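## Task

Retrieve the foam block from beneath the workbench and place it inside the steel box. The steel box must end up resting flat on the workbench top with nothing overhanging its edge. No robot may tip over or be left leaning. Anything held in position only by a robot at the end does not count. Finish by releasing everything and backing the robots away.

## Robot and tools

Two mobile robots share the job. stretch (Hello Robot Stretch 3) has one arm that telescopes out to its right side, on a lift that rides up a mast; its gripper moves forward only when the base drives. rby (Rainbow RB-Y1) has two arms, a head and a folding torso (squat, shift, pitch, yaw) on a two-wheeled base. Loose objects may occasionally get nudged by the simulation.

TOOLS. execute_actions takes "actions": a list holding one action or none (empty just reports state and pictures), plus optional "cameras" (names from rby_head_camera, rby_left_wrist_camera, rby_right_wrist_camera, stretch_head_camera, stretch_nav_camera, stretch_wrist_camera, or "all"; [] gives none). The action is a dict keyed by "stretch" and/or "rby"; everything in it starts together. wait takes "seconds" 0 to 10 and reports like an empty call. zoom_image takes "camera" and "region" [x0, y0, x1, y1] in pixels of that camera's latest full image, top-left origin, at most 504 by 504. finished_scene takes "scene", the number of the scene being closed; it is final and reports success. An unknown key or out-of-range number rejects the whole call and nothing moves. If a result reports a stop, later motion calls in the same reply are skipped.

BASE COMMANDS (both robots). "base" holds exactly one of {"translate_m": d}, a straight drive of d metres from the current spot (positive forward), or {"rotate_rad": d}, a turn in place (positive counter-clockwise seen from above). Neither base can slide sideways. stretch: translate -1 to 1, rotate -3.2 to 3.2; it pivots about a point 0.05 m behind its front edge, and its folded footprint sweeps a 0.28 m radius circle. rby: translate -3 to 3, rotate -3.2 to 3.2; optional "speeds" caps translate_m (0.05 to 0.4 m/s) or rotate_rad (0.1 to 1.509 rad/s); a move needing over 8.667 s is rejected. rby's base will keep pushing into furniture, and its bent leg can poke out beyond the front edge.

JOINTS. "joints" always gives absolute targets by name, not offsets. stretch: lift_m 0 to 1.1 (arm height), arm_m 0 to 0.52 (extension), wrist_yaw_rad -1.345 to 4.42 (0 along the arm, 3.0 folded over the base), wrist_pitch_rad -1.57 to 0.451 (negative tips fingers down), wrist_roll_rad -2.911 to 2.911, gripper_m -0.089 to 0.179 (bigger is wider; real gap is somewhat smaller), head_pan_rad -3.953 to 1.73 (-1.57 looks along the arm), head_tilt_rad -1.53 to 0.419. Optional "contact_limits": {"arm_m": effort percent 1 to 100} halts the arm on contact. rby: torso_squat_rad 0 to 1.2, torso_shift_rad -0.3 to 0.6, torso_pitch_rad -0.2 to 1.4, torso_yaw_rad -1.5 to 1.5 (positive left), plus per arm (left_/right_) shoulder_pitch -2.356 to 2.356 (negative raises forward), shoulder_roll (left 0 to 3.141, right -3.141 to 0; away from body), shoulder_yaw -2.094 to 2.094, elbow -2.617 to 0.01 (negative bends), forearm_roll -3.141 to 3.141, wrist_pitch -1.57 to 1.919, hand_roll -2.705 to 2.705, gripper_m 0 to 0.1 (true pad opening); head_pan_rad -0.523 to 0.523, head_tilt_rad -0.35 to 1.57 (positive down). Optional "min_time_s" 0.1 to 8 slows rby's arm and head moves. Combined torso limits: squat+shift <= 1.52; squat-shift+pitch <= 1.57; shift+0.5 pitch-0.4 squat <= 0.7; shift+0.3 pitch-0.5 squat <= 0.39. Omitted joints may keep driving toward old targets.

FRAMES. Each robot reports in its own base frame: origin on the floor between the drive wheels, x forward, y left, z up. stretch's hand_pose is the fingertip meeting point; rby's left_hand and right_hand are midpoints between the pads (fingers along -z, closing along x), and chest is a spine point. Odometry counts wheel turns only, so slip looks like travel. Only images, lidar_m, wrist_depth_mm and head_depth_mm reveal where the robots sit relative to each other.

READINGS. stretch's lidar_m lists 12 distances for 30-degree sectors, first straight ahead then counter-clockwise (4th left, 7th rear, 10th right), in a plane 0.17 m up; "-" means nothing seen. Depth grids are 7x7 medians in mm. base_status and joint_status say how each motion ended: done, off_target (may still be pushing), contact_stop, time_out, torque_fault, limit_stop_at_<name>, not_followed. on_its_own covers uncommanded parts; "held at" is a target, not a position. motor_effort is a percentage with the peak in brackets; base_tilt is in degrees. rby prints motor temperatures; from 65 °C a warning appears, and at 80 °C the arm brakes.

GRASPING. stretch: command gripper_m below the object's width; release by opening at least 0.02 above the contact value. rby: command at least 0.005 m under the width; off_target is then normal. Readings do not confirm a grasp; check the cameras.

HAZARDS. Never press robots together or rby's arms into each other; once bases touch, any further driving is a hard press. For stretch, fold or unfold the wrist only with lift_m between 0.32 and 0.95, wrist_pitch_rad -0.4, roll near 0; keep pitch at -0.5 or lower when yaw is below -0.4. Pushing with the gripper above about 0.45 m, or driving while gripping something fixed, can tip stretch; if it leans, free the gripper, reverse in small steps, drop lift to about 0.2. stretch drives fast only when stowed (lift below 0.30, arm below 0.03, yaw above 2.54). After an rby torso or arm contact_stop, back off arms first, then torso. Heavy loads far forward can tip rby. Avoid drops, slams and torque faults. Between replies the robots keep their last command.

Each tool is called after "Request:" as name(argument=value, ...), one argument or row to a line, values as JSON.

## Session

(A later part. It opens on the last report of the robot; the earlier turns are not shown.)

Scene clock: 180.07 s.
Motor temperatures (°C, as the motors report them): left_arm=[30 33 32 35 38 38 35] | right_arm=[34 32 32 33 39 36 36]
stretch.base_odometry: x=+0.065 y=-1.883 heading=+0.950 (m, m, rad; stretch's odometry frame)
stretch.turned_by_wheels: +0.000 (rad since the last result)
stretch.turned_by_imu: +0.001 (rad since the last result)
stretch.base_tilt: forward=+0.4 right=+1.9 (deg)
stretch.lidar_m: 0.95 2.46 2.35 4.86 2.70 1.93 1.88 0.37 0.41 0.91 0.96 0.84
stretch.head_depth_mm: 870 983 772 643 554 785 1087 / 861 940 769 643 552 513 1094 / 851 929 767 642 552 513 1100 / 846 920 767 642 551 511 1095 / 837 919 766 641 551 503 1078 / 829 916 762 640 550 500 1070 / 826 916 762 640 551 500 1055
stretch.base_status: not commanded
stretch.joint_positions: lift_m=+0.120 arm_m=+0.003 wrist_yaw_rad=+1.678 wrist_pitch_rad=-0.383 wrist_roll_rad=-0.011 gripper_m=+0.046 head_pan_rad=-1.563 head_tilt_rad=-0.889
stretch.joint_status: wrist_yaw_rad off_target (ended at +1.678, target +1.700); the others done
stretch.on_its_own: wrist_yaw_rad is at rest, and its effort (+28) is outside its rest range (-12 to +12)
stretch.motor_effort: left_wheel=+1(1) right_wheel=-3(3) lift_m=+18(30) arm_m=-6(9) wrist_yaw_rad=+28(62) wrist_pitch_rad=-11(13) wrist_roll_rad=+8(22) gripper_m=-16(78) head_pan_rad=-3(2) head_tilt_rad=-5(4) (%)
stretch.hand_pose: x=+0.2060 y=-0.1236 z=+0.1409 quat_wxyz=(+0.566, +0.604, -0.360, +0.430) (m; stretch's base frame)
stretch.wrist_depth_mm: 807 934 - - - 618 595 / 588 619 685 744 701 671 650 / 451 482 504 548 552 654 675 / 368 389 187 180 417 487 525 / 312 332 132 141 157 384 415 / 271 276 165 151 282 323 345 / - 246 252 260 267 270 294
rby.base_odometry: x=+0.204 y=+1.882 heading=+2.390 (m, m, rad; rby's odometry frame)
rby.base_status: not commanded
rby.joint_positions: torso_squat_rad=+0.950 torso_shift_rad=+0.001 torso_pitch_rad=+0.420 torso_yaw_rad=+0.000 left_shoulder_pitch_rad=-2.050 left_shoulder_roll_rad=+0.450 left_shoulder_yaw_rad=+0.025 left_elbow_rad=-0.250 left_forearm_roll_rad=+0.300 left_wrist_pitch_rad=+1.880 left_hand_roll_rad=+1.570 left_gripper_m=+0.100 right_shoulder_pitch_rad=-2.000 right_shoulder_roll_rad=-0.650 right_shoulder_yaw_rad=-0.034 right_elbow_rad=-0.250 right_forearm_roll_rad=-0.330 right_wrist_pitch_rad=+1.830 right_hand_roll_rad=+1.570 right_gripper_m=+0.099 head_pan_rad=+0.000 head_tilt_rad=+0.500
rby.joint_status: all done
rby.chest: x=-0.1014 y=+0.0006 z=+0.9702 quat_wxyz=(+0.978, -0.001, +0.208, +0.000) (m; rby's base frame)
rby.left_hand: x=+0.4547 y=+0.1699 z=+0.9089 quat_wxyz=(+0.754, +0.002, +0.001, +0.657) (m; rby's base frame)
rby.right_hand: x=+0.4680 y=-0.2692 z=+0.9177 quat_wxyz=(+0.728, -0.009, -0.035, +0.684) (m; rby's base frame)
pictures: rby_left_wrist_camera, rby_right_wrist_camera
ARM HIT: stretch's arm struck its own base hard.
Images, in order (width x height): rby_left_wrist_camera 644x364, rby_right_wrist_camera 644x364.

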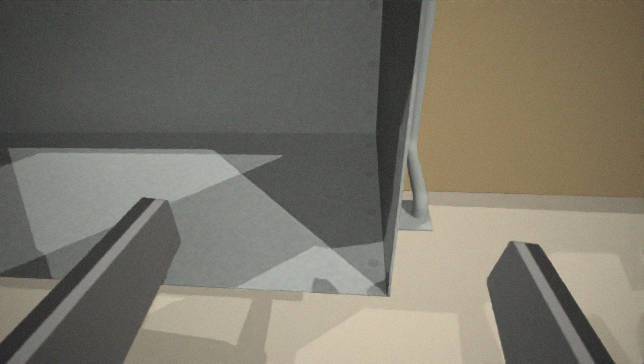

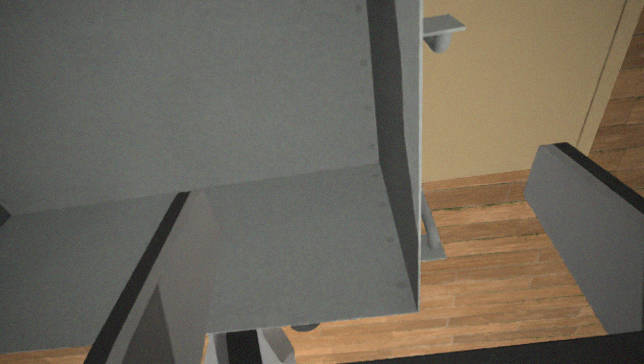

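Request:
execute_actions(
  actions=[
    {"stretch":{"base":{"rotate_rad":0.2},"joints":{"lift_m":0.2,"wrist_yaw_rad":1.57}},"rby":{"joints":{"torso_squat_rad":1.15,"left_shoulder_roll_rad":0.49,"right_shoulder_roll_rad":-0.72,"right_shoulder_pitch_rad":-1.97}}},
  ],
  cameras=["rby_left_wrist_camera","rby_right_wrist_camera","rby_head_camera"],
)

Scene clock: 187.77 s.
Motor temperatures (°C, as the motors report them): left_arm=[30 33 32 35 38 38 35] | right_arm=[34 32 32 33 39 36 36]
stretch.base_odometry: x=+0.065 y=-1.883 heading=+1.150 (m, m, rad; stretch's odometry frame)
stretch.turned_by_wheels: +0.200 (rad since the last result)
stretch.turned_by_imu: +0.202 (rad since the last result)
stretch.base_tilt: forward=+0.4 right=+1.8 (deg)
stretch.lidar_m: 2.75 2.35 4.90 4.33 2.29 1.88 1.88 0.37 0.59 0.91 0.96 0.21
stretch.head_depth_mm: 819 908 776 644 553 496 1037 / 831 920 769 644 553 503 1068 / 835 921 766 642 551 502 1075 / 849 926 769 641 552 511 1086 / 860 935 766 639 552 511 1104 / 867 950 762 641 551 799 1089 / 880 949 764 640 550 801 1095
stretch.base_status: done
stretch.joint_positions: lift_m=+0.200 arm_m=+0.003 wrist_yaw_rad=+1.573 wrist_pitch_rad=-0.440 wrist_roll_rad=-0.002 gripper_m=+0.046 head_pan_rad=-1.563 head_tilt_rad=-0.889
stretch.joint_status: all done
stretch.motor_effort: left_wheel=-2(4) right_wheel=+1(5) lift_m=+30(32) arm_m=-3(6) wrist_yaw_rad=-4(27) wrist_pitch_rad=+6(11) wrist_roll_rad=+3(7) gripper_m=-17(16) head_pan_rad=-3(2) head_tilt_rad=-4(4) (%)
stretch.hand_pose: x=+0.2002 y=-0.1472 z=+0.2073 quat_wxyz=(+0.597, +0.597, -0.377, +0.380) (m; stretch's base frame)
stretch.wrist_depth_mm: 905 966 - - - 589 559 / 677 725 772 828 869 643 598 / 539 580 608 643 652 679 657 / 446 472 187 181 534 554 600 / 384 404 132 142 156 457 489 / 344 344 164 152 364 395 418 / - 308 313 325 332 342 361
rby.base_odometry: x=+0.204 y=+1.882 heading=+2.390 (m, m, rad; rby's odometry frame)
rby.base_status: not commanded
rby.joint_positions: torso_squat_rad=+1.150 torso_shift_rad=+0.001 torso_pitch_rad=+0.420 torso_yaw_rad=+0.000 left_shoulder_pitch_rad=-2.050 left_shoulder_roll_rad=+0.490 left_shoulder_yaw_rad=+0.025 left_elbow_rad=-0.250 left_forearm_roll_rad=+0.300 left_wrist_pitch_rad=+1.880 left_hand_roll_rad=+1.570 left_gripper_m=+0.100 right_shoulder_pitch_rad=-1.970 right_shoulder_roll_rad=-0.720 right_shoulder_yaw_rad=-0.034 right_elbow_rad=-0.250 right_forearm_roll_rad=-0.330 right_wrist_pitch_rad=+1.830 right_hand_roll_rad=+1.570 right_gripper_m=+0.099 head_pan_rad=+0.000 head_tilt_rad=+0.500
rby.joint_status: all done
rby.chest: x=-0.1016 y=+0.0006 z=+0.8490 quat_wxyz=(+0.978, -0.001, +0.208, +0.000) (m; rby's base frame)
rby.left_hand: x=+0.4577 y=+0.1894 z=+0.7942 quat_wxyz=(+0.741, -0.004, -0.002, +0.671) (m; rby's base frame)
rby.right_hand: x=+0.4617 y=-0.3102 z=+0.7938 quat_wxyz=(+0.754, -0.010, -0.031, +0.656) (m; rby's base frame)
pictures: rby_head_camera, rby_left_wrist_camera, rby_right_wrist_camera
Images, in order (width x height): rby_head_camera 896x504, rby_left_wrist_camera 644x364, rby_right_wrist_camera 644x364.

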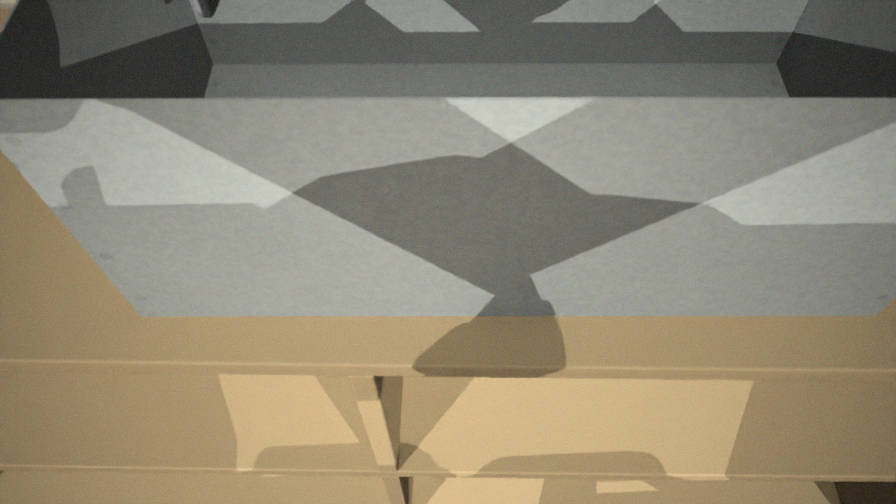

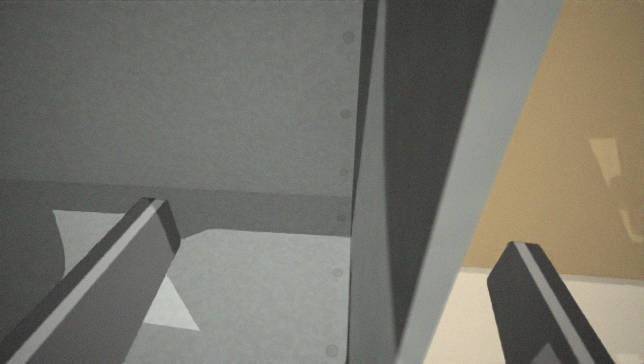

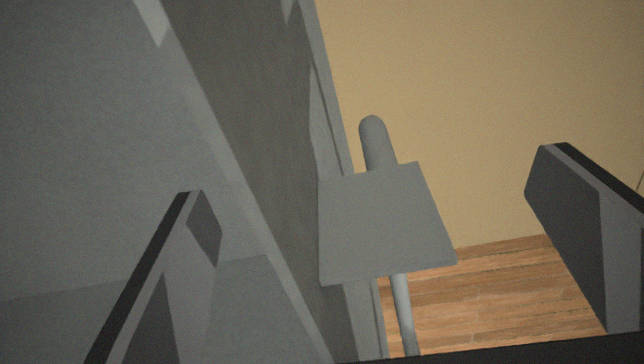

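Request:
execute_actions(
  actions=[
    {"stretch":{"base":{"translate_m":0.4}},"rby":{"joints":{"left_gripper_m":0,"right_gripper_m":0,"head_tilt_rad":0.2}}},
  ],
  cameras=["rby_head_camera"],
)

Request:
execute_actions(
  actions=[
    {"stretch":{"base":{"rotate_rad":-0.2},"joints":{"lift_m":1.1}},"rby":{"joints":{"torso_squat_rad":0.0}}},
  ],
  cameras=["rby_head_camera","rby_left_wrist_camera"],
)

Scene clock: 197.83 s.
Motor temperatures (°C, as the motors report them): left_arm=[30 33 32 35 38 38 35] | right_arm=[34 32 32 33 39 36 36]
stretch.base_odometry: x=+0.229 y=-1.518 heading=+1.150 (m, m, rad; stretch's odometry frame)
stretch.turned_by_wheels: +0.000 (rad since the last result)
stretch.turned_by_imu: +0.000 (rad since the last result)
stretch.base_tilt: forward=+0.4 right=+1.9 (deg)
stretch.lidar_m: 2.36 2.06 2.05 4.78 2.77 2.26 0.74 0.78 0.98 0.94 0.53 0.21
stretch.head_depth_mm: 883 956 771 643 555 833 1102 / 895 955 770 644 553 861 1106 / 905 951 767 644 552 860 1117 / 917 952 765 642 562 876 1133 / 929 950 766 641 564 873 1120 / 939 951 763 638 568 1147 1094 / 950 950 764 638 573 1083 1094
stretch.base_status: done
stretch.joint_positions: lift_m=+0.200 arm_m=+0.003 wrist_yaw_rad=+1.573 wrist_pitch_rad=-0.440 wrist_roll_rad=-0.002 gripper_m=+0.046 head_pan_rad=-1.563 head_tilt_rad=-0.889
stretch.joint_status: not commanded
stretch.motor_effort: left_wheel=-1(2) right_wheel=+0(6) lift_m=+31(31) arm_m=-3(3) wrist_yaw_rad=-4(4) wrist_pitch_rad=+6(7) wrist_roll_rad=+3(3) gripper_m=-16(16) head_pan_rad=-2(2) head_tilt_rad=-5(4) (%)
stretch.hand_pose: x=+0.2002 y=-0.1472 z=+0.2073 quat_wxyz=(+0.597, +0.597, -0.377, +0.380) (m; stretch's base frame)
stretch.wrist_depth_mm: 889 984 - - - 713 366 / 678 712 769 832 910 640 343 / 541 565 599 631 667 562 322 / 452 470 187 180 542 508 315 / 384 401 132 142 156 442 344 / 340 345 165 152 364 365 382 / - 310 313 323 338 327 354
rby.base_odometry: x=+0.204 y=+1.882 heading=+2.390 (m, m, rad; rby's odometry frame)
rby.base_status: not commanded
rby.joint_positions: torso_squat_rad=+1.150 torso_shift_rad=+0.001 torso_pitch_rad=+0.420 torso_yaw_rad=+0.000 left_shoulder_pitch_rad=-2.050 left_shoulder_roll_rad=+0.490 left_shoulder_yaw_rad=+0.025 left_elbow_rad=-0.250 left_forearm_roll_rad=+0.300 left_wrist_pitch_rad=+1.880 left_hand_roll_rad=+1.570 left_gripper_m=+0.004 right_shoulder_pitch_rad=-1.971 right_shoulder_roll_rad=-0.719 right_shoulder_yaw_rad=-0.034 right_elbow_rad=-0.250 right_forearm_roll_rad=-0.330 right_wrist_pitch_rad=+1.830 right_hand_roll_rad=+1.570 right_gripper_m=+0.003 head_pan_rad=+0.000 head_tilt_rad=+0.200
rby.joint_status: all done
rby.chest: x=-0.1016 y=+0.0006 z=+0.8490 quat_wxyz=(+0.978, -0.001, +0.208, +0.000) (m; rby's base frame)
rby.left_hand: x=+0.4576 y=+0.1895 z=+0.7942 quat_wxyz=(+0.741, -0.004, -0.002, +0.671) (m; rby's base frame)
rby.right_hand: x=+0.4619 y=-0.3092 z=+0.7938 quat_wxyz=(+0.753, -0.010, -0.032, +0.657) (m; rby's base frame)
pictures: rby_head_camera
Images, in order (width x height): rby_head_camera 896x504.

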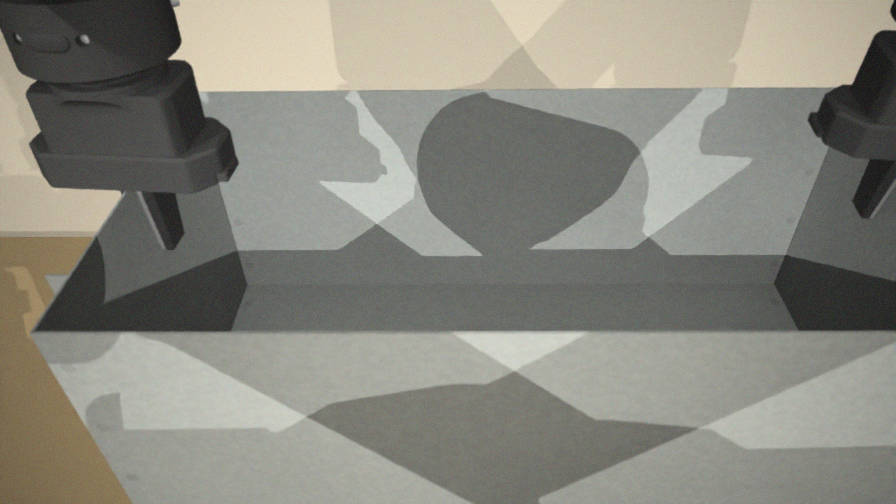

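Scene clock: 206.83 s.
Motor temperatures (°C, as the motors report them): left_arm=[30 33 32 35 38 38 35] | right_arm=[35 32 32 33 39 36 36]
stretch.base_odometry: x=+0.229 y=-1.518 heading=+0.950 (m, m, rad; stretch's odometry frame)
stretch.turned_by_wheels: -0.200 (rad since the last result)
stretch.turned_by_imu: -0.199 (rad since the last result)
stretch.base_tilt: forward=+0.5 right=+1.8 (deg)
stretch.lidar_m: 2.36 2.29 2.06 4.79 3.27 2.34 2.26 0.74 1.01 0.98 0.59 0.53
stretch.head_depth_mm: - - - 641 567 1151 1099 / - - - 644 565 1134 1110 / - - - 641 564 877 1113 / - - - - 555 873 1114 / 900 983 - - 547 862 1094 / 896 971 - - 539 856 1098 / 887 962 - - 545 840 1098
stretch.base_status: done
stretch.joint_positions: lift_m=+1.100 arm_m=+0.003 wrist_yaw_rad=+1.573 wrist_pitch_rad=-0.441 wrist_roll_rad=-0.002 gripper_m=+0.046 head_pan_rad=-1.563 head_tilt_rad=-0.889
stretch.joint_status: all done
stretch.motor_effort: left_wheel=+1(4) right_wheel=-3(7) lift_m=+30(32) arm_m=-3(2) wrist_yaw_rad=-4(4) wrist_pitch_rad=+7(7) wrist_roll_rad=+3(3) gripper_m=-16(17) head_pan_rad=-4(3) head_tilt_rad=-4(4) (%)
stretch.hand_pose: x=+0.2001 y=-0.1472 z=+1.1072 quat_wxyz=(+0.598, +0.597, -0.377, +0.380) (m; stretch's base frame)
stretch.wrist_depth_mm: - - - - - - - / - - - - - - - / - - - - 912 992 - / - - 187 180 738 764 805 / - - 132 142 156 629 664 / - - 165 151 498 553 570 / - - - - 468 471 497
rby.base_odometry: x=+0.204 y=+1.882 heading=+2.390 (m, m, rad; rby's odometry frame)
rby.base_status: not commanded
rby.joint_positions: torso_squat_rad=+0.000 torso_shift_rad=+0.002 torso_pitch_rad=+0.422 torso_yaw_rad=+0.000 left_shoulder_pitch_rad=-2.048 left_shoulder_roll_rad=+0.489 left_shoulder_yaw_rad=+0.025 left_elbow_rad=-0.249 left_forearm_roll_rad=+0.300 left_wrist_pitch_rad=+1.880 left_hand_roll_rad=+1.570 left_gripper_m=+0.003 right_shoulder_pitch_rad=-1.967 right_shoulder_roll_rad=-0.718 right_shoulder_yaw_rad=-0.034 right_elbow_rad=-0.248 right_forearm_roll_rad=-0.330 right_wrist_pitch_rad=+1.830 right_hand_roll_rad=+1.570 right_gripper_m=+0.003 head_pan_rad=+0.000 head_tilt_rad=+0.200
rby.joint_status: all done
rby.chest: x=-0.0997 y=+0.0008 z=+1.2627 quat_wxyz=(+0.978, -0.001, +0.210, +0.000) (m; rby's base frame)
rby.left_hand: x=+0.4589 y=+0.1895 z=+1.2046 quat_wxyz=(+0.741, -0.001, +0.000, +0.671) (m; rby's base frame)
rby.right_hand: x=+0.4627 y=-0.3092 z=+1.2035 quat_wxyz=(+0.753, -0.007, -0.028, +0.657) (m; rby's base frame)
pictures: rby_head_camera, rby_left_wrist_camera
Images, in order (width x height): rby_head_camera 896x504, rby_left_wrist_camera 644x364.

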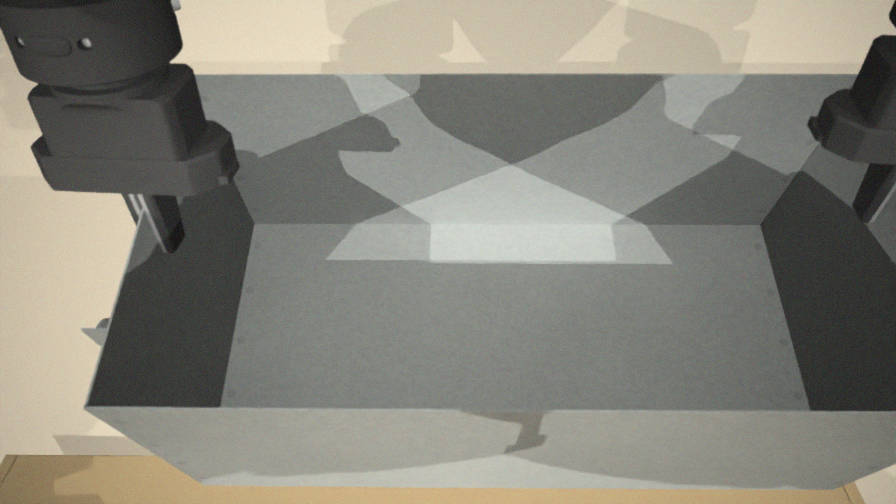

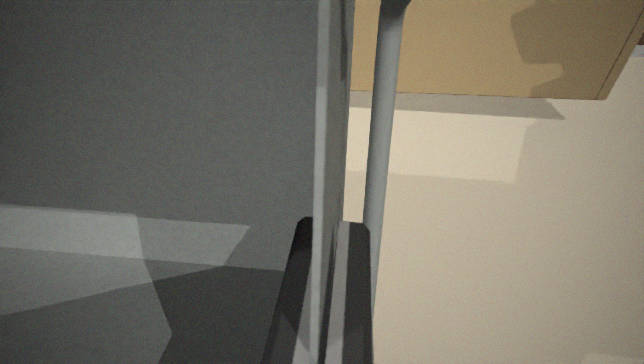

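Request:
execute_actions(
  actions=[
    {"stretch":{"base":{"translate_m":-0.4},"joints":{"head_pan_rad":0,"head_tilt_rad":-0.4,"wrist_pitch_rad":0}},"rby":{"base":{"translate_m":-1.0},"speeds":{"translate_m":0.3}}},
  ],
  cameras=[],
)

Request:
execute_actions(
  actions=[
    {"rby":{"base":{"rotate_rad":-1.57},"speeds":{"rotate_rad":0.6}}},
  ],
  cameras=[],
)

Request:
execute_actions(
  actions=[
    {"rby":{"base":{"translate_m":1.1},"speeds":{"translate_m":0.3},"joints":{"head_tilt_rad":-0.1}}},
  ],
  cameras=["rby_head_camera","stretch_nav_camera"],
)

Scene clock: 220.87 s.
Motor temperatures (°C, as the motors report them): left_arm=[31 33 32 35 38 38 35] | right_arm=[35 33 32 33 39 36 36]
stretch.base_odometry: x=-0.004 y=-1.843 heading=+0.950 (m, m, rad; stretch's odometry frame)
stretch.turned_by_wheels: +0.000 (rad since the last result)
stretch.turned_by_imu: +0.004 (rad since the last result)
stretch.base_tilt: forward=+0.4 right=+1.9 (deg)
stretch.lidar_m: 1.25 2.73 1.70 4.79 2.69 1.94 1.86 0.43 0.42 0.99 1.02 0.87
stretch.head_depth_mm: 2304 2360 2428 - 803 743 938 / 2360 2536 2739 1427 1152 1217 1251 / 2321 2512 2682 2830 2015 1628 1357 / 2312 2445 2645 2845 2204 1696 1354 / 2296 2439 2648 2886 2223 1686 1366 / 2260 2439 2621 2810 2253 1714 1374 / 2273 2391 2573 2731 2266 1696 1378
stretch.base_status: done
stretch.joint_positions: lift_m=+1.100 arm_m=+0.003 wrist_yaw_rad=+1.573 wrist_pitch_rad=-0.034 wrist_roll_rad=-0.002 gripper_m=+0.046 head_pan_rad=-0.007 head_tilt_rad=-0.409
stretch.joint_status: all done
stretch.motor_effort: left_wheel=+1(3) right_wheel=-3(8) lift_m=+30(30) arm_m=-3(3) wrist_yaw_rad=-3(3) wrist_pitch_rad=+10(10) wrist_roll_rad=+3(3) gripper_m=-17(17) head_pan_rad=+3(36) head_tilt_rad=+2(22) (%)
stretch.hand_pose: x=+0.2339 y=-0.1471 z=+1.2056 quat_wxyz=(+0.509, +0.508, -0.490, +0.492) (m; stretch's base frame)
stretch.wrist_depth_mm: - - - - - - - / - - - - - - - / - - - - - - - / - - 187 181 - - - / - - 132 142 157 - - / - - 164 151 807 977 952 / - - - - 700 759 776
rby.base_odometry: x=+0.935 y=+1.200 heading=+2.391 (m, m, rad; rby's odometry frame)
rby.base_status: done
rby.joint_positions: torso_squat_rad=+0.000 torso_shift_rad=+0.002 torso_pitch_rad=+0.422 torso_yaw_rad=+0.000 left_shoulder_pitch_rad=-2.048 left_shoulder_roll_rad=+0.489 left_shoulder_yaw_rad=+0.025 left_elbow_rad=-0.249 left_forearm_roll_rad=+0.300 left_wrist_pitch_rad=+1.880 left_hand_roll_rad=+1.570 left_gripper_m=+0.003 right_shoulder_pitch_rad=-1.967 right_shoulder_roll_rad=-0.718 right_shoulder_yaw_rad=-0.034 right_elbow_rad=-0.248 right_forearm_roll_rad=-0.330 right_wrist_pitch_rad=+1.830 right_hand_roll_rad=+1.570 right_gripper_m=+0.003 head_pan_rad=+0.000 head_tilt_rad=+0.200
rby.joint_status: not commanded
rby.chest: x=-0.0998 y=+0.0008 z=+1.2628 quat_wxyz=(+0.978, -0.001, +0.210, +0.000) (m; rby's base frame)
rby.left_hand: x=+0.4587 y=+0.1895 z=+1.2048 quat_wxyz=(+0.741, -0.002, +0.000, +0.671) (m; rby's base frame)
rby.right_hand: x=+0.4626 y=-0.3092 z=+1.2035 quat_wxyz=(+0.753, -0.007, -0.028, +0.657) (m; rby's base frame)
pictures: none
No camera images: the call's "cameras" was empty. Leave "cameras" out to get every camera's image.

Scene clock: 224.97 s.
Motor temperatures (°C, as the motors report them): left_arm=[31 33 32 35 38 38 35] | right_arm=[35 33 32 33 39 36 36]
stretch.base_odometry: x=-0.004 y=-1.843 heading=+0.950 (m, m, rad; stretch's odometry frame)
stretch.turned_by_wheels: +0.000 (rad since the last result)
stretch.turned_by_imu: +0.001 (rad since the last result)
stretch.base_tilt: forward=+0.3 right=+1.9 (deg)
stretch.lidar_m: 1.25 2.73 1.89 4.78 2.69 1.93 1.86 0.43 0.42 0.99 1.02 0.87
stretch.head_depth_mm: 2272 2371 2454 - 806 744 934 / 2381 2499 2745 1431 1149 1208 1249 / 2338 2514 2722 2788 2005 1621 1364 / 2307 2443 2641 2809 2208 1685 1359 / 2272 2478 2618 2813 2237 1704 1371 / 2283 2423 2611 2806 2239 1698 1365 / 2246 2421 2609 2782 2244 1717 1368
stretch.base_status: not commanded
stretch.joint_positions: lift_m=+1.100 arm_m=+0.003 wrist_yaw_rad=+1.573 wrist_pitch_rad=-0.034 wrist_roll_rad=-0.002 gripper_m=+0.046 head_pan_rad=-0.007 head_tilt_rad=-0.409
stretch.joint_status: not commanded
stretch.motor_effort: left_wheel=+1(1) right_wheel=-3(3) lift_m=+30(30) arm_m=-3(3) wrist_yaw_rad=-4(4) wrist_pitch_rad=+11(10) wrist_roll_rad=+3(3) gripper_m=-16(17) head_pan_rad=+3(3) head_tilt_rad=+3(2) (%)
stretch.hand_pose: x=+0.2339 y=-0.1471 z=+1.2056 quat_wxyz=(+0.509, +0.508, -0.490, +0.492) (m; stretch's base frame)
stretch.wrist_depth_mm: - - - - - - - / - - - - - - - / - - - - - - - / - - 188 181 - - - / - - 132 142 156 - - / - - 164 152 813 989 959 / - - - - 711 746 777
rby.base_odometry: x=+0.935 y=+1.200 heading=+0.821 (m, m, rad; rby's odometry frame)
rby.base_status: done
rby.joint_positions: torso_squat_rad=+0.000 torso_shift_rad=+0.002 torso_pitch_rad=+0.422 torso_yaw_rad=+0.000 left_shoulder_pitch_rad=-2.048 left_shoulder_roll_rad=+0.489 left_shoulder_yaw_rad=+0.025 left_elbow_rad=-0.249 left_forearm_roll_rad=+0.300 left_wrist_pitch_rad=+1.880 left_hand_roll_rad=+1.570 left_gripper_m=+0.003 right_shoulder_pitch_rad=-1.967 right_shoulder_roll_rad=-0.718 right_shoulder_yaw_rad=-0.034 right_elbow_rad=-0.248 right_forearm_roll_rad=-0.330 right_wrist_pitch_rad=+1.830 right_hand_roll_rad=+1.570 right_gripper_m=+0.003 head_pan_rad=+0.000 head_tilt_rad=+0.200
rby.joint_status: not commanded
rby.chest: x=-0.0998 y=+0.0008 z=+1.2628 quat_wxyz=(+0.978, -0.001, +0.210, +0.000) (m; rby's base frame)
rby.left_hand: x=+0.4588 y=+0.1894 z=+1.2048 quat_wxyz=(+0.741, -0.001, +0.000, +0.671) (m; rby's base frame)
rby.right_hand: x=+0.4626 y=-0.3093 z=+1.2035 quat_wxyz=(+0.753, -0.007, -0.028, +0.657) (m; rby's base frame)
pictures: none
No camera images: the call's "cameras" was empty. Leave "cameras" out to get every camera's image.

Scene clock: 229.70 s.
Motor temperatures (°C, as the motors report them): left_arm=[31 33 32 35 38 38 35] | right_arm=[35 33 32 33 39 36 36]
stretch.base_odometry: x=-0.004 y=-1.843 heading=+0.950 (m, m, rad; stretch's odometry frame)
stretch.turned_by_wheels: +0.000 (rad since the last result)
stretch.turned_by_imu: +0.001 (rad since the last result)
stretch.base_tilt: forward=+0.4 right=+1.9 (deg)
stretch.lidar_m: 1.25 1.09 1.31 4.78 2.68 1.93 1.86 0.43 0.41 0.99 1.02 0.87
stretch.head_depth_mm: 2286 2330 2418 - 804 742 937 / 2320 2556 2696 1430 1153 1210 1252 / 2337 2521 2684 2808 2026 1623 1349 / 2310 2514 2662 2802 2211 1695 1365 / 2265 2475 2680 2840 2205 1684 1365 / 2270 2366 868 2819 2238 1711 1371 / 2165 817 823 2732 2244 1713 1373
stretch.base_status: not commanded
stretch.joint_positions: lift_m=+1.100 arm_m=+0.003 wrist_yaw_rad=+1.573 wrist_pitch_rad=-0.034 wrist_roll_rad=-0.002 gripper_m=+0.046 head_pan_rad=-0.007 head_tilt_rad=-0.409
stretch.joint_status: not commanded
stretch.motor_effort: left_wheel=+1(1) right_wheel=-3(3) lift_m=+30(30) arm_m=-4(3) wrist_yaw_rad=-4(4) wrist_pitch_rad=+10(11) wrist_roll_rad=+3(3) gripper_m=-17(16) head_pan_rad=+2(3) head_tilt_rad=+2(2) (%)
stretch.hand_pose: x=+0.2339 y=-0.1471 z=+1.2056 quat_wxyz=(+0.509, +0.508, -0.490, +0.492) (m; stretch's base frame)
stretch.wrist_depth_mm: 792 763 - - - - - / - - - - - - - / - 857 924 - - - - / - - 188 180 - - - / - - 132 142 156 - - / - - 165 151 816 989 974 / - - - - 710 743 782
rby.base_odometry: x=+1.685 y=+2.005 heading=+0.821 (m, m, rad; rby's odometry frame)
rby.base_status: done
rby.joint_positions: torso_squat_rad=+0.000 torso_shift_rad=+0.002 torso_pitch_rad=+0.422 torso_yaw_rad=+0.000 left_shoulder_pitch_rad=-2.048 left_shoulder_roll_rad=+0.489 left_shoulder_yaw_rad=+0.025 left_elbow_rad=-0.249 left_forearm_roll_rad=+0.300 left_wrist_pitch_rad=+1.880 left_hand_roll_rad=+1.570 left_gripper_m=+0.003 right_shoulder_pitch_rad=-1.967 right_shoulder_roll_rad=-0.718 right_shoulder_yaw_rad=-0.034 right_elbow_rad=-0.248 right_forearm_roll_rad=-0.330 right_wrist_pitch_rad=+1.830 right_hand_roll_rad=+1.570 right_gripper_m=+0.003 head_pan_rad=+0.000 head_tilt_rad=-0.100
rby.joint_status: all done
rby.chest: x=-0.0997 y=+0.0008 z=+1.2627 quat_wxyz=(+0.978, -0.001, +0.210, +0.000) (m; rby's base frame)
rby.left_hand: x=+0.4589 y=+0.1894 z=+1.2046 quat_wxyz=(+0.741, -0.001, +0.000, +0.671) (m; rby's base frame)
rby.right_hand: x=+0.4627 y=-0.3093 z=+1.2033 quat_wxyz=(+0.753, -0.007, -0.028, +0.657) (m; rby's base frame)
pictures: rby_head_camera, stretch_nav_camera (sideways: a quarter turn counterclockwise sets it upright)
Images, in order (width x height): rby_head_camera 896x504, stretch_nav_camera 672x504.

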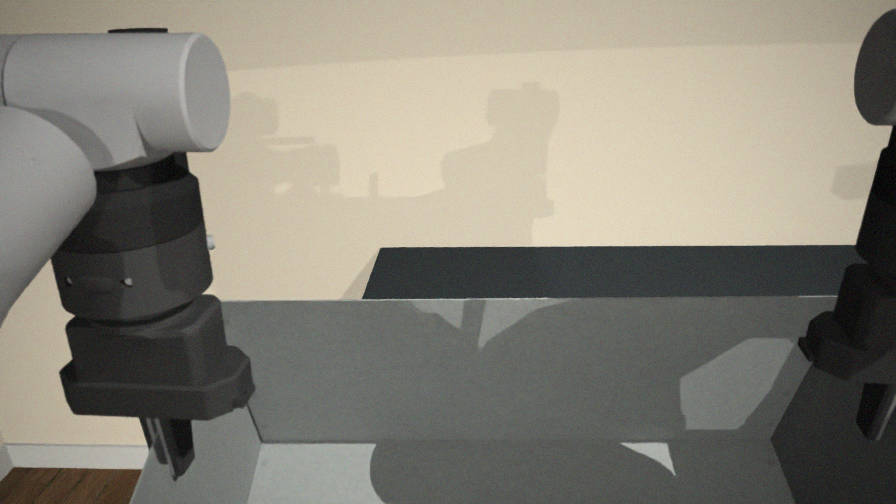

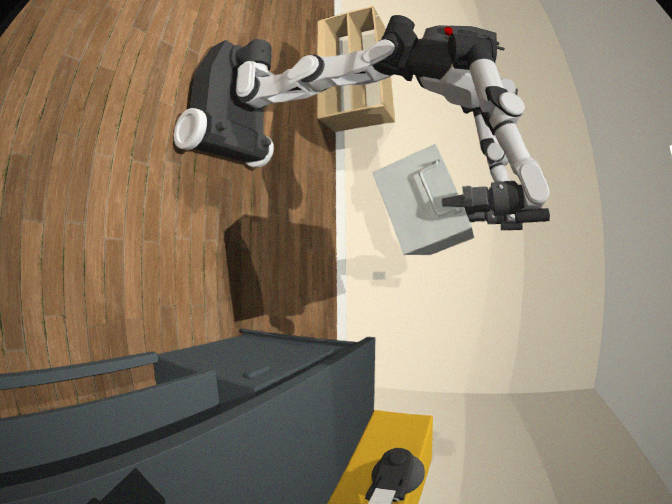

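Request:
execute_actions(
  actions=[
    {"rby":{"base":{"rotate_rad":-0.3},"speeds":{"rotate_rad":0.5}}},
  ],
  cameras=[],
)

Request:
execute_actions(
  actions=[
    {"rby":{"base":{"translate_m":0.5},"speeds":{"translate_m":0.3}}},
  ],
  cameras=[],
)

Request:
execute_actions(
  actions=[
    {"rby":{"base":{"rotate_rad":0.3},"speeds":{"rotate_rad":0.5}}},
  ],
  cameras=[],
)

Request:
execute_actions(
  actions=[
    {"rby":{"base":{"translate_m":0.26},"speeds":{"translate_m":0.2}}},
  ],
  cameras=["rby_head_camera","stretch_nav_camera","stretch_head_camera"],
)

Scene clock: 238.60 s.
Motor temperatures (°C, as the motors report them): left_arm=[31 33 32 35 38 38 35] | right_arm=[35 33 32 33 39 36 36]
stretch.base_odometry: x=-0.004 y=-1.843 heading=+0.950 (m, m, rad; stretch's odometry frame)
stretch.turned_by_wheels: +0.000 (rad since the last result)
stretch.turned_by_imu: +0.001 (rad since the last result)
stretch.base_tilt: forward=+0.4 right=+1.9 (deg)
stretch.lidar_m: 1.24 1.13 1.42 4.78 2.68 1.93 1.86 0.43 0.41 0.99 1.02 0.87
stretch.head_depth_mm: 2286 2346 2434 - 805 742 937 / 2356 2517 2720 1425 1151 1209 1248 / 2360 2502 2677 2790 2028 1617 1360 / 2342 2493 2717 2819 2205 1691 1363 / 2303 2451 2624 2849 2213 1696 1369 / 2268 2369 980 2792 2244 1700 1363 / 2184 1065 784 2756 2247 1709 1377
stretch.base_status: not commanded
stretch.joint_positions: lift_m=+1.100 arm_m=+0.003 wrist_yaw_rad=+1.573 wrist_pitch_rad=-0.034 wrist_roll_rad=-0.002 gripper_m=+0.046 head_pan_rad=-0.007 head_tilt_rad=-0.409
stretch.joint_status: not commanded
stretch.motor_effort: left_wheel=+1(1) right_wheel=-3(3) lift_m=+30(30) arm_m=-3(4) wrist_yaw_rad=-4(3) wrist_pitch_rad=+10(10) wrist_roll_rad=+3(3) gripper_m=-16(17) head_pan_rad=+3(3) head_tilt_rad=+2(2) (%)
stretch.hand_pose: x=+0.2339 y=-0.1471 z=+1.2056 quat_wxyz=(+0.509, +0.508, -0.490, +0.492) (m; stretch's base frame)
stretch.wrist_depth_mm: 774 - - - - - - / - 718 - - - - - / - 710 973 - - - - / - - 187 180 - - - / - - 132 142 156 - - / - - 165 151 810 995 955 / - - - - 706 752 777
rby.base_odometry: x=+1.685 y=+2.005 heading=+0.522 (m, m, rad; rby's odometry frame)
rby.base_status: done
rby.joint_positions: torso_squat_rad=+0.000 torso_shift_rad=+0.002 torso_pitch_rad=+0.422 torso_yaw_rad=+0.000 left_shoulder_pitch_rad=-2.048 left_shoulder_roll_rad=+0.489 left_shoulder_yaw_rad=+0.025 left_elbow_rad=-0.249 left_forearm_roll_rad=+0.300 left_wrist_pitch_rad=+1.880 left_hand_roll_rad=+1.570 left_gripper_m=+0.003 right_shoulder_pitch_rad=-1.967 right_shoulder_roll_rad=-0.718 right_shoulder_yaw_rad=-0.034 right_elbow_rad=-0.248 right_forearm_roll_rad=-0.330 right_wrist_pitch_rad=+1.830 right_hand_roll_rad=+1.570 right_gripper_m=+0.003 head_pan_rad=+0.000 head_tilt_rad=-0.100
rby.joint_status: not commanded
rby.chest: x=-0.0998 y=+0.0008 z=+1.2627 quat_wxyz=(+0.978, -0.001, +0.210, +0.000) (m; rby's base frame)
rby.left_hand: x=+0.4588 y=+0.1893 z=+1.2047 quat_wxyz=(+0.741, -0.001, +0.000, +0.671) (m; rby's base frame)
rby.right_hand: x=+0.4626 y=-0.3093 z=+1.2034 quat_wxyz=(+0.754, -0.007, -0.028, +0.657) (m; rby's base frame)
pictures: none
No camera images: the call's "cameras" was empty. Leave "cameras" out to get every camera's image.

Scene clock: 241.33 s.
Motor temperatures (°C, as the motors report them): left_arm=[31 33 32 35 38 38 35] | right_arm=[35 33 32 33 39 36 36]
stretch.base_odometry: x=-0.004 y=-1.843 heading=+0.950 (m, m, rad; stretch's odometry frame)
stretch.turned_by_wheels: +0.000 (rad since the last result)
stretch.turned_by_imu: +0.001 (rad since the last result)
stretch.base_tilt: forward=+0.4 right=+1.8 (deg)
stretch.lidar_m: 0.83 0.80 3.46 4.79 2.69 1.93 1.86 0.43 0.41 0.99 1.02 0.87
stretch.head_depth_mm: 2204 2316 2207 - 806 745 936 / 505 550 608 657 1152 1209 1252 / 497 551 630 680 2018 1624 1350 / 529 2469 661 701 2236 1696 1363 / 555 2463 2605 2773 2224 1575 1331 / 568 2447 2619 2823 2248 1463 1176 / 570 830 2566 2731 1982 1329 1205
stretch.base_status: not commanded
stretch.joint_positions: lift_m=+1.100 arm_m=+0.003 wrist_yaw_rad=+1.573 wrist_pitch_rad=-0.034 wrist_roll_rad=-0.002 gripper_m=+0.046 head_pan_rad=-0.007 head_tilt_rad=-0.409
stretch.joint_status: not commanded
stretch.motor_effort: left_wheel=+1(1) right_wheel=-3(3) lift_m=+30(30) arm_m=-3(4) wrist_yaw_rad=-4(4) wrist_pitch_rad=+11(10) wrist_roll_rad=+3(3) gripper_m=-17(17) head_pan_rad=+2(3) head_tilt_rad=+2(3) (%)
stretch.hand_pose: x=+0.2339 y=-0.1471 z=+1.2056 quat_wxyz=(+0.509, +0.508, -0.490, +0.492) (m; stretch's base frame)
stretch.wrist_depth_mm: - 674 593 511 - - - / - 874 - - - - - / - - - 596 - - - / - - 187 181 - - - / - - 132 142 156 - - / - - 165 151 827 985 960 / - - - - 703 747 777
rby.base_odometry: x=+2.118 y=+2.254 heading=+0.522 (m, m, rad; rby's odometry frame)
rby.base_status: done
rby.joint_positions: torso_squat_rad=+0.000 torso_shift_rad=+0.002 torso_pitch_rad=+0.422 torso_yaw_rad=+0.000 left_shoulder_pitch_rad=-2.048 left_shoulder_roll_rad=+0.489 left_shoulder_yaw_rad=+0.025 left_elbow_rad=-0.249 left_forearm_roll_rad=+0.300 left_wrist_pitch_rad=+1.880 left_hand_roll_rad=+1.570 left_gripper_m=+0.003 right_shoulder_pitch_rad=-1.967 right_shoulder_roll_rad=-0.718 right_shoulder_yaw_rad=-0.034 right_elbow_rad=-0.248 right_forearm_roll_rad=-0.330 right_wrist_pitch_rad=+1.830 right_hand_roll_rad=+1.570 right_gripper_m=+0.003 head_pan_rad=+0.000 head_tilt_rad=-0.100
rby.joint_status: not commanded
rby.chest: x=-0.0997 y=+0.0008 z=+1.2627 quat_wxyz=(+0.978, -0.001, +0.210, +0.000) (m; rby's base frame)
rby.left_hand: x=+0.4589 y=+0.1893 z=+1.2046 quat_wxyz=(+0.741, -0.001, +0.000, +0.671) (m; rby's base frame)
rby.right_hand: x=+0.4626 y=-0.3093 z=+1.2033 quat_wxyz=(+0.754, -0.007, -0.028, +0.657) (m; rby's base frame)
pictures: none
No camera images: the call's "cameras" was empty. Leave "cameras" out to get every camera's image.

Scene clock: 243.20 s.
Motor temperatures (°C, as the motors report them): left_arm=[31 33 32 35 38 38 35] | right_arm=[35 33 32 33 39 36 36]
stretch.base_odometry: x=-0.004 y=-1.843 heading=+0.950 (m, m, rad; stretch's odometry frame)
stretch.turned_by_wheels: +0.000 (rad since the last result)
stretch.turned_by_imu: +0.000 (rad since the last result)
stretch.base_tilt: forward=+0.4 right=+1.9 (deg)
stretch.lidar_m: 0.80 0.81 3.45 4.79 2.69 1.93 1.86 0.43 0.41 0.98 1.02 0.87
stretch.head_depth_mm: 630 757 770 - 805 742 930 / 605 713 754 801 1158 1204 1252 / 640 1188 763 1473 2030 1613 1357 / 644 2471 2605 2863 2226 1681 1360 / 611 2459 2644 2837 2232 1644 1331 / 2223 2412 2584 2781 2249 1463 1151 / 818 802 2582 2747 2262 1347 1197
stretch.base_status: not commanded
stretch.joint_positions: lift_m=+1.100 arm_m=+0.003 wrist_yaw_rad=+1.573 wrist_pitch_rad=-0.034 wrist_roll_rad=-0.002 gripper_m=+0.046 head_pan_rad=-0.007 head_tilt_rad=-0.409
stretch.joint_status: not commanded
stretch.motor_effort: left_wheel=+1(1) right_wheel=-3(3) lift_m=+30(30) arm_m=-3(3) wrist_yaw_rad=-3(3) wrist_pitch_rad=+10(10) wrist_roll_rad=+3(3) gripper_m=-16(15) head_pan_rad=+2(3) head_tilt_rad=+2(2) (%)
stretch.hand_pose: x=+0.2339 y=-0.1471 z=+1.2056 quat_wxyz=(+0.509, +0.508, -0.490, +0.492) (m; stretch's base frame)
stretch.wrist_depth_mm: - 694 660 651 642 - - / - 863 - - - - - / - 937 - - 730 - - / - - 188 181 773 - - / - - 131 142 157 - - / - - 164 152 816 990 957 / - - - - 709 761 783
rby.base_odometry: x=+2.118 y=+2.254 heading=+0.821 (m, m, rad; rby's odometry frame)
rby.base_status: done
rby.joint_positions: torso_squat_rad=+0.000 torso_shift_rad=+0.002 torso_pitch_rad=+0.422 torso_yaw_rad=+0.000 left_shoulder_pitch_rad=-2.048 left_shoulder_roll_rad=+0.489 left_shoulder_yaw_rad=+0.025 left_elbow_rad=-0.249 left_forearm_roll_rad=+0.300 left_wrist_pitch_rad=+1.880 left_hand_roll_rad=+1.570 left_gripper_m=+0.003 right_shoulder_pitch_rad=-1.967 right_shoulder_roll_rad=-0.718 right_shoulder_yaw_rad=-0.034 right_elbow_rad=-0.248 right_forearm_roll_rad=-0.330 right_wrist_pitch_rad=+1.830 right_hand_roll_rad=+1.570 right_gripper_m=+0.003 head_pan_rad=+0.000 head_tilt_rad=-0.100
rby.joint_status: not commanded
rby.chest: x=-0.0998 y=+0.0008 z=+1.2627 quat_wxyz=(+0.978, -0.001, +0.210, +0.000) (m; rby's base frame)
rby.left_hand: x=+0.4588 y=+0.1894 z=+1.2047 quat_wxyz=(+0.741, -0.001, +0.000, +0.671) (m; rby's base frame)
rby.right_hand: x=+0.4626 y=-0.3093 z=+1.2034 quat_wxyz=(+0.753, -0.007, -0.028, +0.657) (m; rby's base frame)
pictures: none
No camera images: the call's "cameras" was empty. Leave "cameras" out to get every camera's image.

Scene clock: 245.27 s.
Motor temperatures (°C, as the motors report them): left_arm=[31 33 32 35 38 38 35] | right_arm=[35 33 32 33 39 36 36]
stretch.base_odometry: x=-0.004 y=-1.843 heading=+0.950 (m, m, rad; stretch's odometry frame)
stretch.turned_by_wheels: +0.000 (rad since the last result)
stretch.turned_by_imu: +0.001 (rad since the last result)
stretch.base_tilt: forward=+0.4 right=+1.9 (deg)
stretch.lidar_m: 0.80 0.87 3.47 4.79 2.69 1.94 1.86 0.42 0.41 0.99 1.02 0.87
stretch.head_depth_mm: 676 1233 941 - 804 744 936 / 660 2503 1251 1418 1149 1207 1251 / 2280 2484 2674 2767 2003 1637 1358 / 2230 875 2658 2819 2214 1486 1172 / 853 695 2632 2814 2220 1414 1213 / 2189 825 917 1022 1105 1227 1190 / 2195 836 944 2748 2260 1246 1206
stretch.base_status: not commanded
stretch.joint_positions: lift_m=+1.100 arm_m=+0.003 wrist_yaw_rad=+1.573 wrist_pitch_rad=-0.034 wrist_roll_rad=-0.002 gripper_m=+0.046 head_pan_rad=-0.007 head_tilt_rad=-0.409
stretch.joint_status: not commanded
stretch.motor_effort: left_wheel=+1(1) right_wheel=-3(3) lift_m=+30(30) arm_m=-3(3) wrist_yaw_rad=-4(4) wrist_pitch_rad=+10(10) wrist_roll_rad=+3(3) gripper_m=-15(16) head_pan_rad=+3(2) head_tilt_rad=+2(2) (%)
stretch.hand_pose: x=+0.2339 y=-0.1471 z=+1.2056 quat_wxyz=(+0.509, +0.508, -0.490, +0.492) (m; stretch's base frame)
stretch.wrist_depth_mm: - - 837 710 658 638 - / - - 863 896 - 703 - / - - 948 - - 759 - / - - 188 181 793 775 - / - - 132 142 156 - - / - - 164 152 826 - 973 / - - - - 718 750 776
rby.base_odometry: x=+2.295 y=+2.445 heading=+0.821 (m, m, rad; rby's odometry frame)
rby.base_status: done
rby.joint_positions: torso_squat_rad=+0.000 torso_shift_rad=+0.002 torso_pitch_rad=+0.422 torso_yaw_rad=+0.000 left_shoulder_pitch_rad=-2.048 left_shoulder_roll_rad=+0.489 left_shoulder_yaw_rad=+0.025 left_elbow_rad=-0.249 left_forearm_roll_rad=+0.300 left_wrist_pitch_rad=+1.880 left_hand_roll_rad=+1.570 left_gripper_m=+0.003 right_shoulder_pitch_rad=-1.967 right_shoulder_roll_rad=-0.718 right_shoulder_yaw_rad=-0.034 right_elbow_rad=-0.248 right_forearm_roll_rad=-0.330 right_wrist_pitch_rad=+1.830 right_hand_roll_rad=+1.570 right_gripper_m=+0.003 head_pan_rad=+0.000 head_tilt_rad=-0.100
rby.joint_status: not commanded
rby.chest: x=-0.0997 y=+0.0008 z=+1.2627 quat_wxyz=(+0.978, -0.001, +0.210, +0.000) (m; rby's base frame)
rby.left_hand: x=+0.4589 y=+0.1894 z=+1.2046 quat_wxyz=(+0.741, -0.001, +0.000, +0.671) (m; rby's base frame)
rby.right_hand: x=+0.4627 y=-0.3093 z=+1.2033 quat_wxyz=(+0.754, -0.007, -0.028, +0.657) (m; rby's base frame)
pictures: rby_head_camera, stretch_head_camera (sideways: a quarter turn clockwise sets it upright), stretch_nav_camera (sideways: a quarter turn counterclockwise sets it upright)
Images, in order (width x height): rby_head_camera 896x504, stretch_head_camera 896x504, stretch_nav_camera 672x504.

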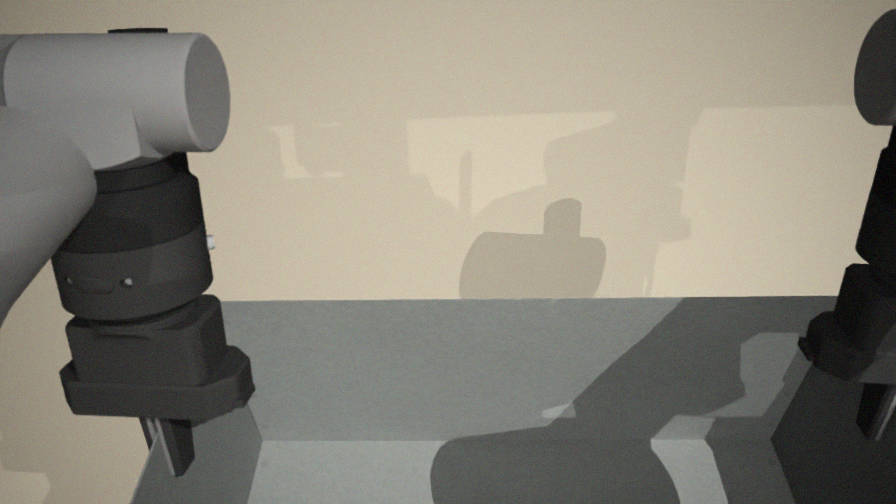

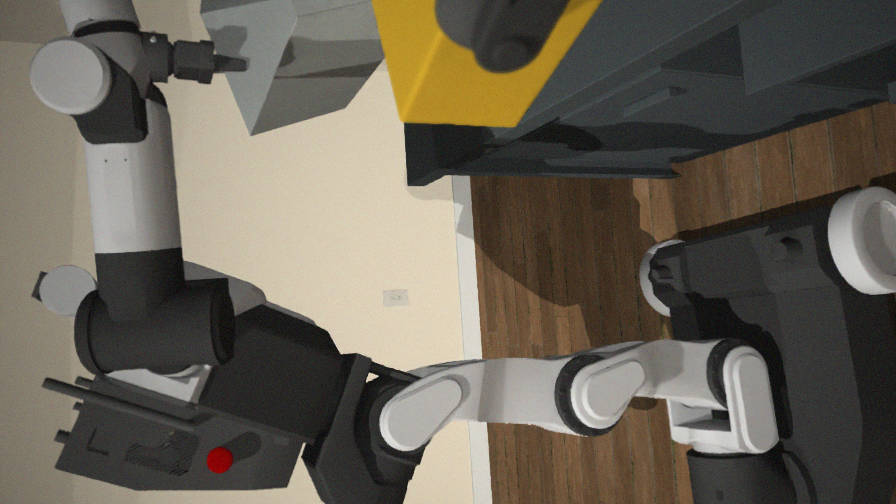

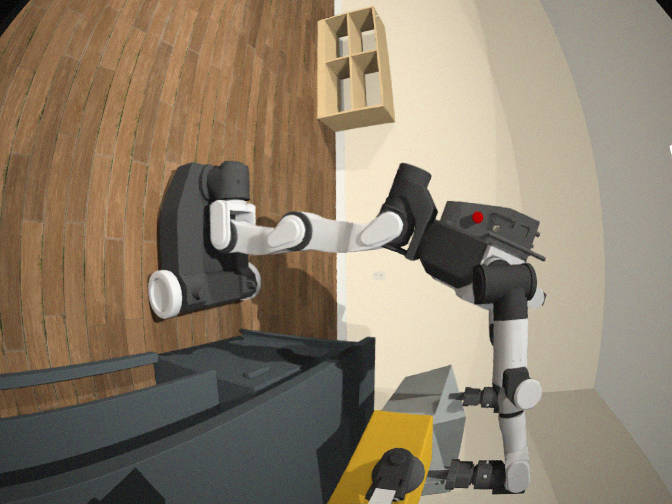

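Request:
execute_actions(
  actions=[
    {"stretch":{"joints":{"wrist_yaw_rad":0,"head_pan_rad":-0.5}},"rby":{"base":{"translate_m":0.14},"speeds":{"translate_m":0.2},"joints":{"torso_squat_rad":0.45}}},
  ],
  cameras=["stretch_head_camera"],
)

Scene clock: 255.50 s.
Motor temperatures (°C, as the motors report them): left_arm=[31 33 32 35 38 38 35] | right_arm=[35 33 32 33 39 36 36]
stretch.base_odometry: x=-0.004 y=-1.843 heading=+0.950 (m, m, rad; stretch's odometry frame)
stretch.turned_by_wheels: +0.000 (rad since the last result)
stretch.turned_by_imu: +0.001 (rad since the last result)
stretch.base_tilt: forward=+0.4 right=+1.9 (deg)
stretch.lidar_m: 0.82 0.90 3.46 4.78 2.68 1.93 1.86 0.43 0.41 0.98 1.02 0.85
stretch.head_depth_mm: 1111 1161 1236 1233 876 668 540 / 1226 1292 1364 1282 879 672 542 / 1367 885 1002 1144 882 674 593 / 1599 1626 1180 1117 893 701 945 / 1863 797 1314 1232 899 1066 1214 / 2261 751 2663 1326 1164 1430 1164 / 2294 726 2622 2647 1630 1389 1187
stretch.base_status: not commanded
stretch.joint_positions: lift_m=+1.100 arm_m=+0.003 wrist_yaw_rad=+0.003 wrist_pitch_rad=-0.033 wrist_roll_rad=-0.002 gripper_m=+0.046 head_pan_rad=-0.493 head_tilt_rad=-0.409
stretch.joint_status: all done
stretch.motor_effort: left_wheel=+0(1) right_wheel=-3(3) lift_m=+30(30) arm_m=-3(2) wrist_yaw_rad=-4(5) wrist_pitch_rad=+10(10) wrist_roll_rad=+3(3) gripper_m=-15(15) head_pan_rad=-2(23) head_tilt_rad=+2(2) (%)
stretch.hand_pose: x=-0.0206 y=-0.4028 z=+1.2057 quat_wxyz=(+0.708, +0.013, -0.706, -0.011) (m; stretch's base frame)
stretch.wrist_depth_mm: 752 748 750 752 739 740 741 / 795 773 785 781 775 770 762 / 838 816 837 806 814 800 812 / 867 865 187 182 853 833 835 / 902 885 132 142 156 895 895 / 720 735 164 151 824 940 944 / 604 607 619 652 706 991 997
rby.base_odometry: x=+2.391 y=+2.547 heading=+0.821 (m, m, rad; rby's odometry frame)
rby.base_status: done
rby.joint_positions: torso_squat_rad=+0.450 torso_shift_rad=+0.002 torso_pitch_rad=+0.422 torso_yaw_rad=+0.000 left_shoulder_pitch_rad=-2.048 left_shoulder_roll_rad=+0.489 left_shoulder_yaw_rad=+0.025 left_elbow_rad=-0.249 left_forearm_roll_rad=+0.300 left_wrist_pitch_rad=+1.880 left_hand_roll_rad=+1.570 left_gripper_m=+0.003 right_shoulder_pitch_rad=-1.967 right_shoulder_roll_rad=-0.718 right_shoulder_yaw_rad=-0.034 right_elbow_rad=-0.248 right_forearm_roll_rad=-0.330 right_wrist_pitch_rad=+1.830 right_hand_roll_rad=+1.570 right_gripper_m=+0.003 head_pan_rad=+0.000 head_tilt_rad=-0.100
rby.joint_status: all done
rby.chest: x=-0.1000 y=+0.0007 z=+1.1932 quat_wxyz=(+0.978, -0.001, +0.209, +0.000) (m; rby's base frame)
rby.left_hand: x=+0.4586 y=+0.1893 z=+1.1352 quat_wxyz=(+0.741, -0.002, +0.000, +0.671) (m; rby's base frame)
rby.right_hand: x=+0.4624 y=-0.3094 z=+1.1339 quat_wxyz=(+0.753, -0.007, -0.028, +0.657) (m; rby's base frame)
pictures: stretch_head_camera (sideways: a quarter turn clockwise sets it upright)
Images, in order (width x height): stretch_head_camera 896x504.

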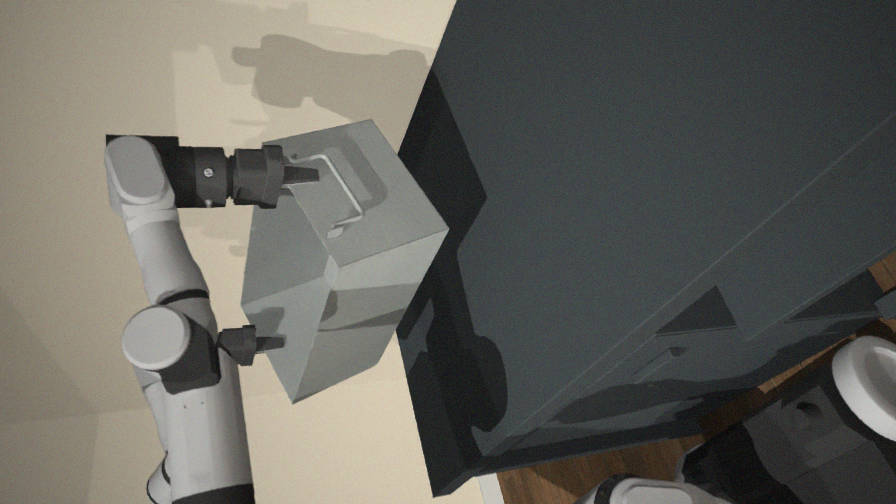

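Request:
execute_actions(
  actions=[
    {"rby":{"joints":{"torso_squat_rad":0.62}}},
  ],
  cameras=["stretch_head_camera"],
)

Scene clock: 259.47 s.
Motor temperatures (°C, as the motors report them): left_arm=[31 33 32 35 38 38 35] | right_arm=[35 33 32 34 39 36 36]
stretch.base_odometry: x=-0.004 y=-1.843 heading=+0.950 (m, m, rad; stretch's odometry frame)
stretch.turned_by_wheels: +0.000 (rad since the last result)
stretch.turned_by_imu: +0.001 (rad since the last result)
stretch.base_tilt: forward=+0.4 right=+1.9 (deg)
stretch.lidar_m: 0.82 0.91 3.46 4.76 2.69 1.94 1.86 0.43 0.41 0.99 1.02 0.85
stretch.head_depth_mm: 1108 1173 1228 1242 876 669 540 / 1237 1300 1379 1266 880 671 542 / 1385 901 991 1086 886 674 595 / 1593 1610 1352 1042 893 701 943 / 1870 819 1380 1224 899 1074 1207 / 2275 1219 1359 1327 1164 1430 1167 / 2302 1172 2576 2651 1504 1320 1192
stretch.base_status: not commanded
stretch.joint_positions: lift_m=+1.100 arm_m=+0.003 wrist_yaw_rad=+0.003 wrist_pitch_rad=-0.033 wrist_roll_rad=-0.002 gripper_m=+0.046 head_pan_rad=-0.493 head_tilt_rad=-0.409
stretch.joint_status: not commanded
stretch.motor_effort: left_wheel=+0(1) right_wheel=-3(3) lift_m=+30(30) arm_m=-3(3) wrist_yaw_rad=-4(4) wrist_pitch_rad=+10(10) wrist_roll_rad=+3(3) gripper_m=-15(17) head_pan_rad=-2(3) head_tilt_rad=+3(2) (%)
stretch.hand_pose: x=-0.0206 y=-0.4028 z=+1.2057 quat_wxyz=(+0.708, +0.013, -0.706, -0.011) (m; stretch's base frame)
stretch.wrist_depth_mm: 748 753 748 742 739 737 732 / 795 783 794 790 780 763 787 / 835 838 837 822 803 814 789 / 866 864 187 181 853 851 838 / 901 906 132 142 156 893 893 / 716 724 164 151 825 933 938 / 592 608 619 656 706 973 970
rby.base_odometry: x=+2.391 y=+2.547 heading=+0.821 (m, m, rad; rby's odometry frame)
rby.base_status: not commanded
rby.joint_positions: torso_squat_rad=+0.620 torso_shift_rad=+0.002 torso_pitch_rad=+0.422 torso_yaw_rad=+0.000 left_shoulder_pitch_rad=-2.048 left_shoulder_roll_rad=+0.489 left_shoulder_yaw_rad=+0.025 left_elbow_rad=-0.249 left_forearm_roll_rad=+0.300 left_wrist_pitch_rad=+1.880 left_hand_roll_rad=+1.570 left_gripper_m=+0.003 right_shoulder_pitch_rad=-1.967 right_shoulder_roll_rad=-0.718 right_shoulder_yaw_rad=-0.034 right_elbow_rad=-0.248 right_forearm_roll_rad=-0.330 right_wrist_pitch_rad=+1.830 right_hand_roll_rad=+1.570 right_gripper_m=+0.003 head_pan_rad=+0.000 head_tilt_rad=-0.100
rby.joint_status: all done
rby.chest: x=-0.1001 y=+0.0007 z=+1.1326 quat_wxyz=(+0.978, -0.001, +0.209, +0.000) (m; rby's base frame)
rby.left_hand: x=+0.4584 y=+0.1893 z=+1.0746 quat_wxyz=(+0.741, -0.002, +0.000, +0.671) (m; rby's base frame)
rby.right_hand: x=+0.4622 y=-0.3094 z=+1.0733 quat_wxyz=(+0.754, -0.007, -0.028, +0.657) (m; rby's base frame)
pictures: stretch_head_camera (sideways: a quarter turn clockwise sets it upright)
Images, in order (width x height): stretch_head_camera 896x504.

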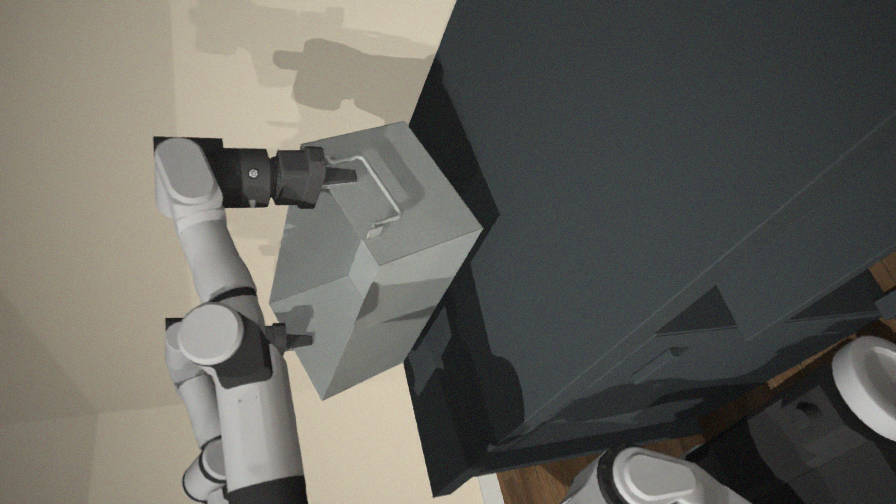

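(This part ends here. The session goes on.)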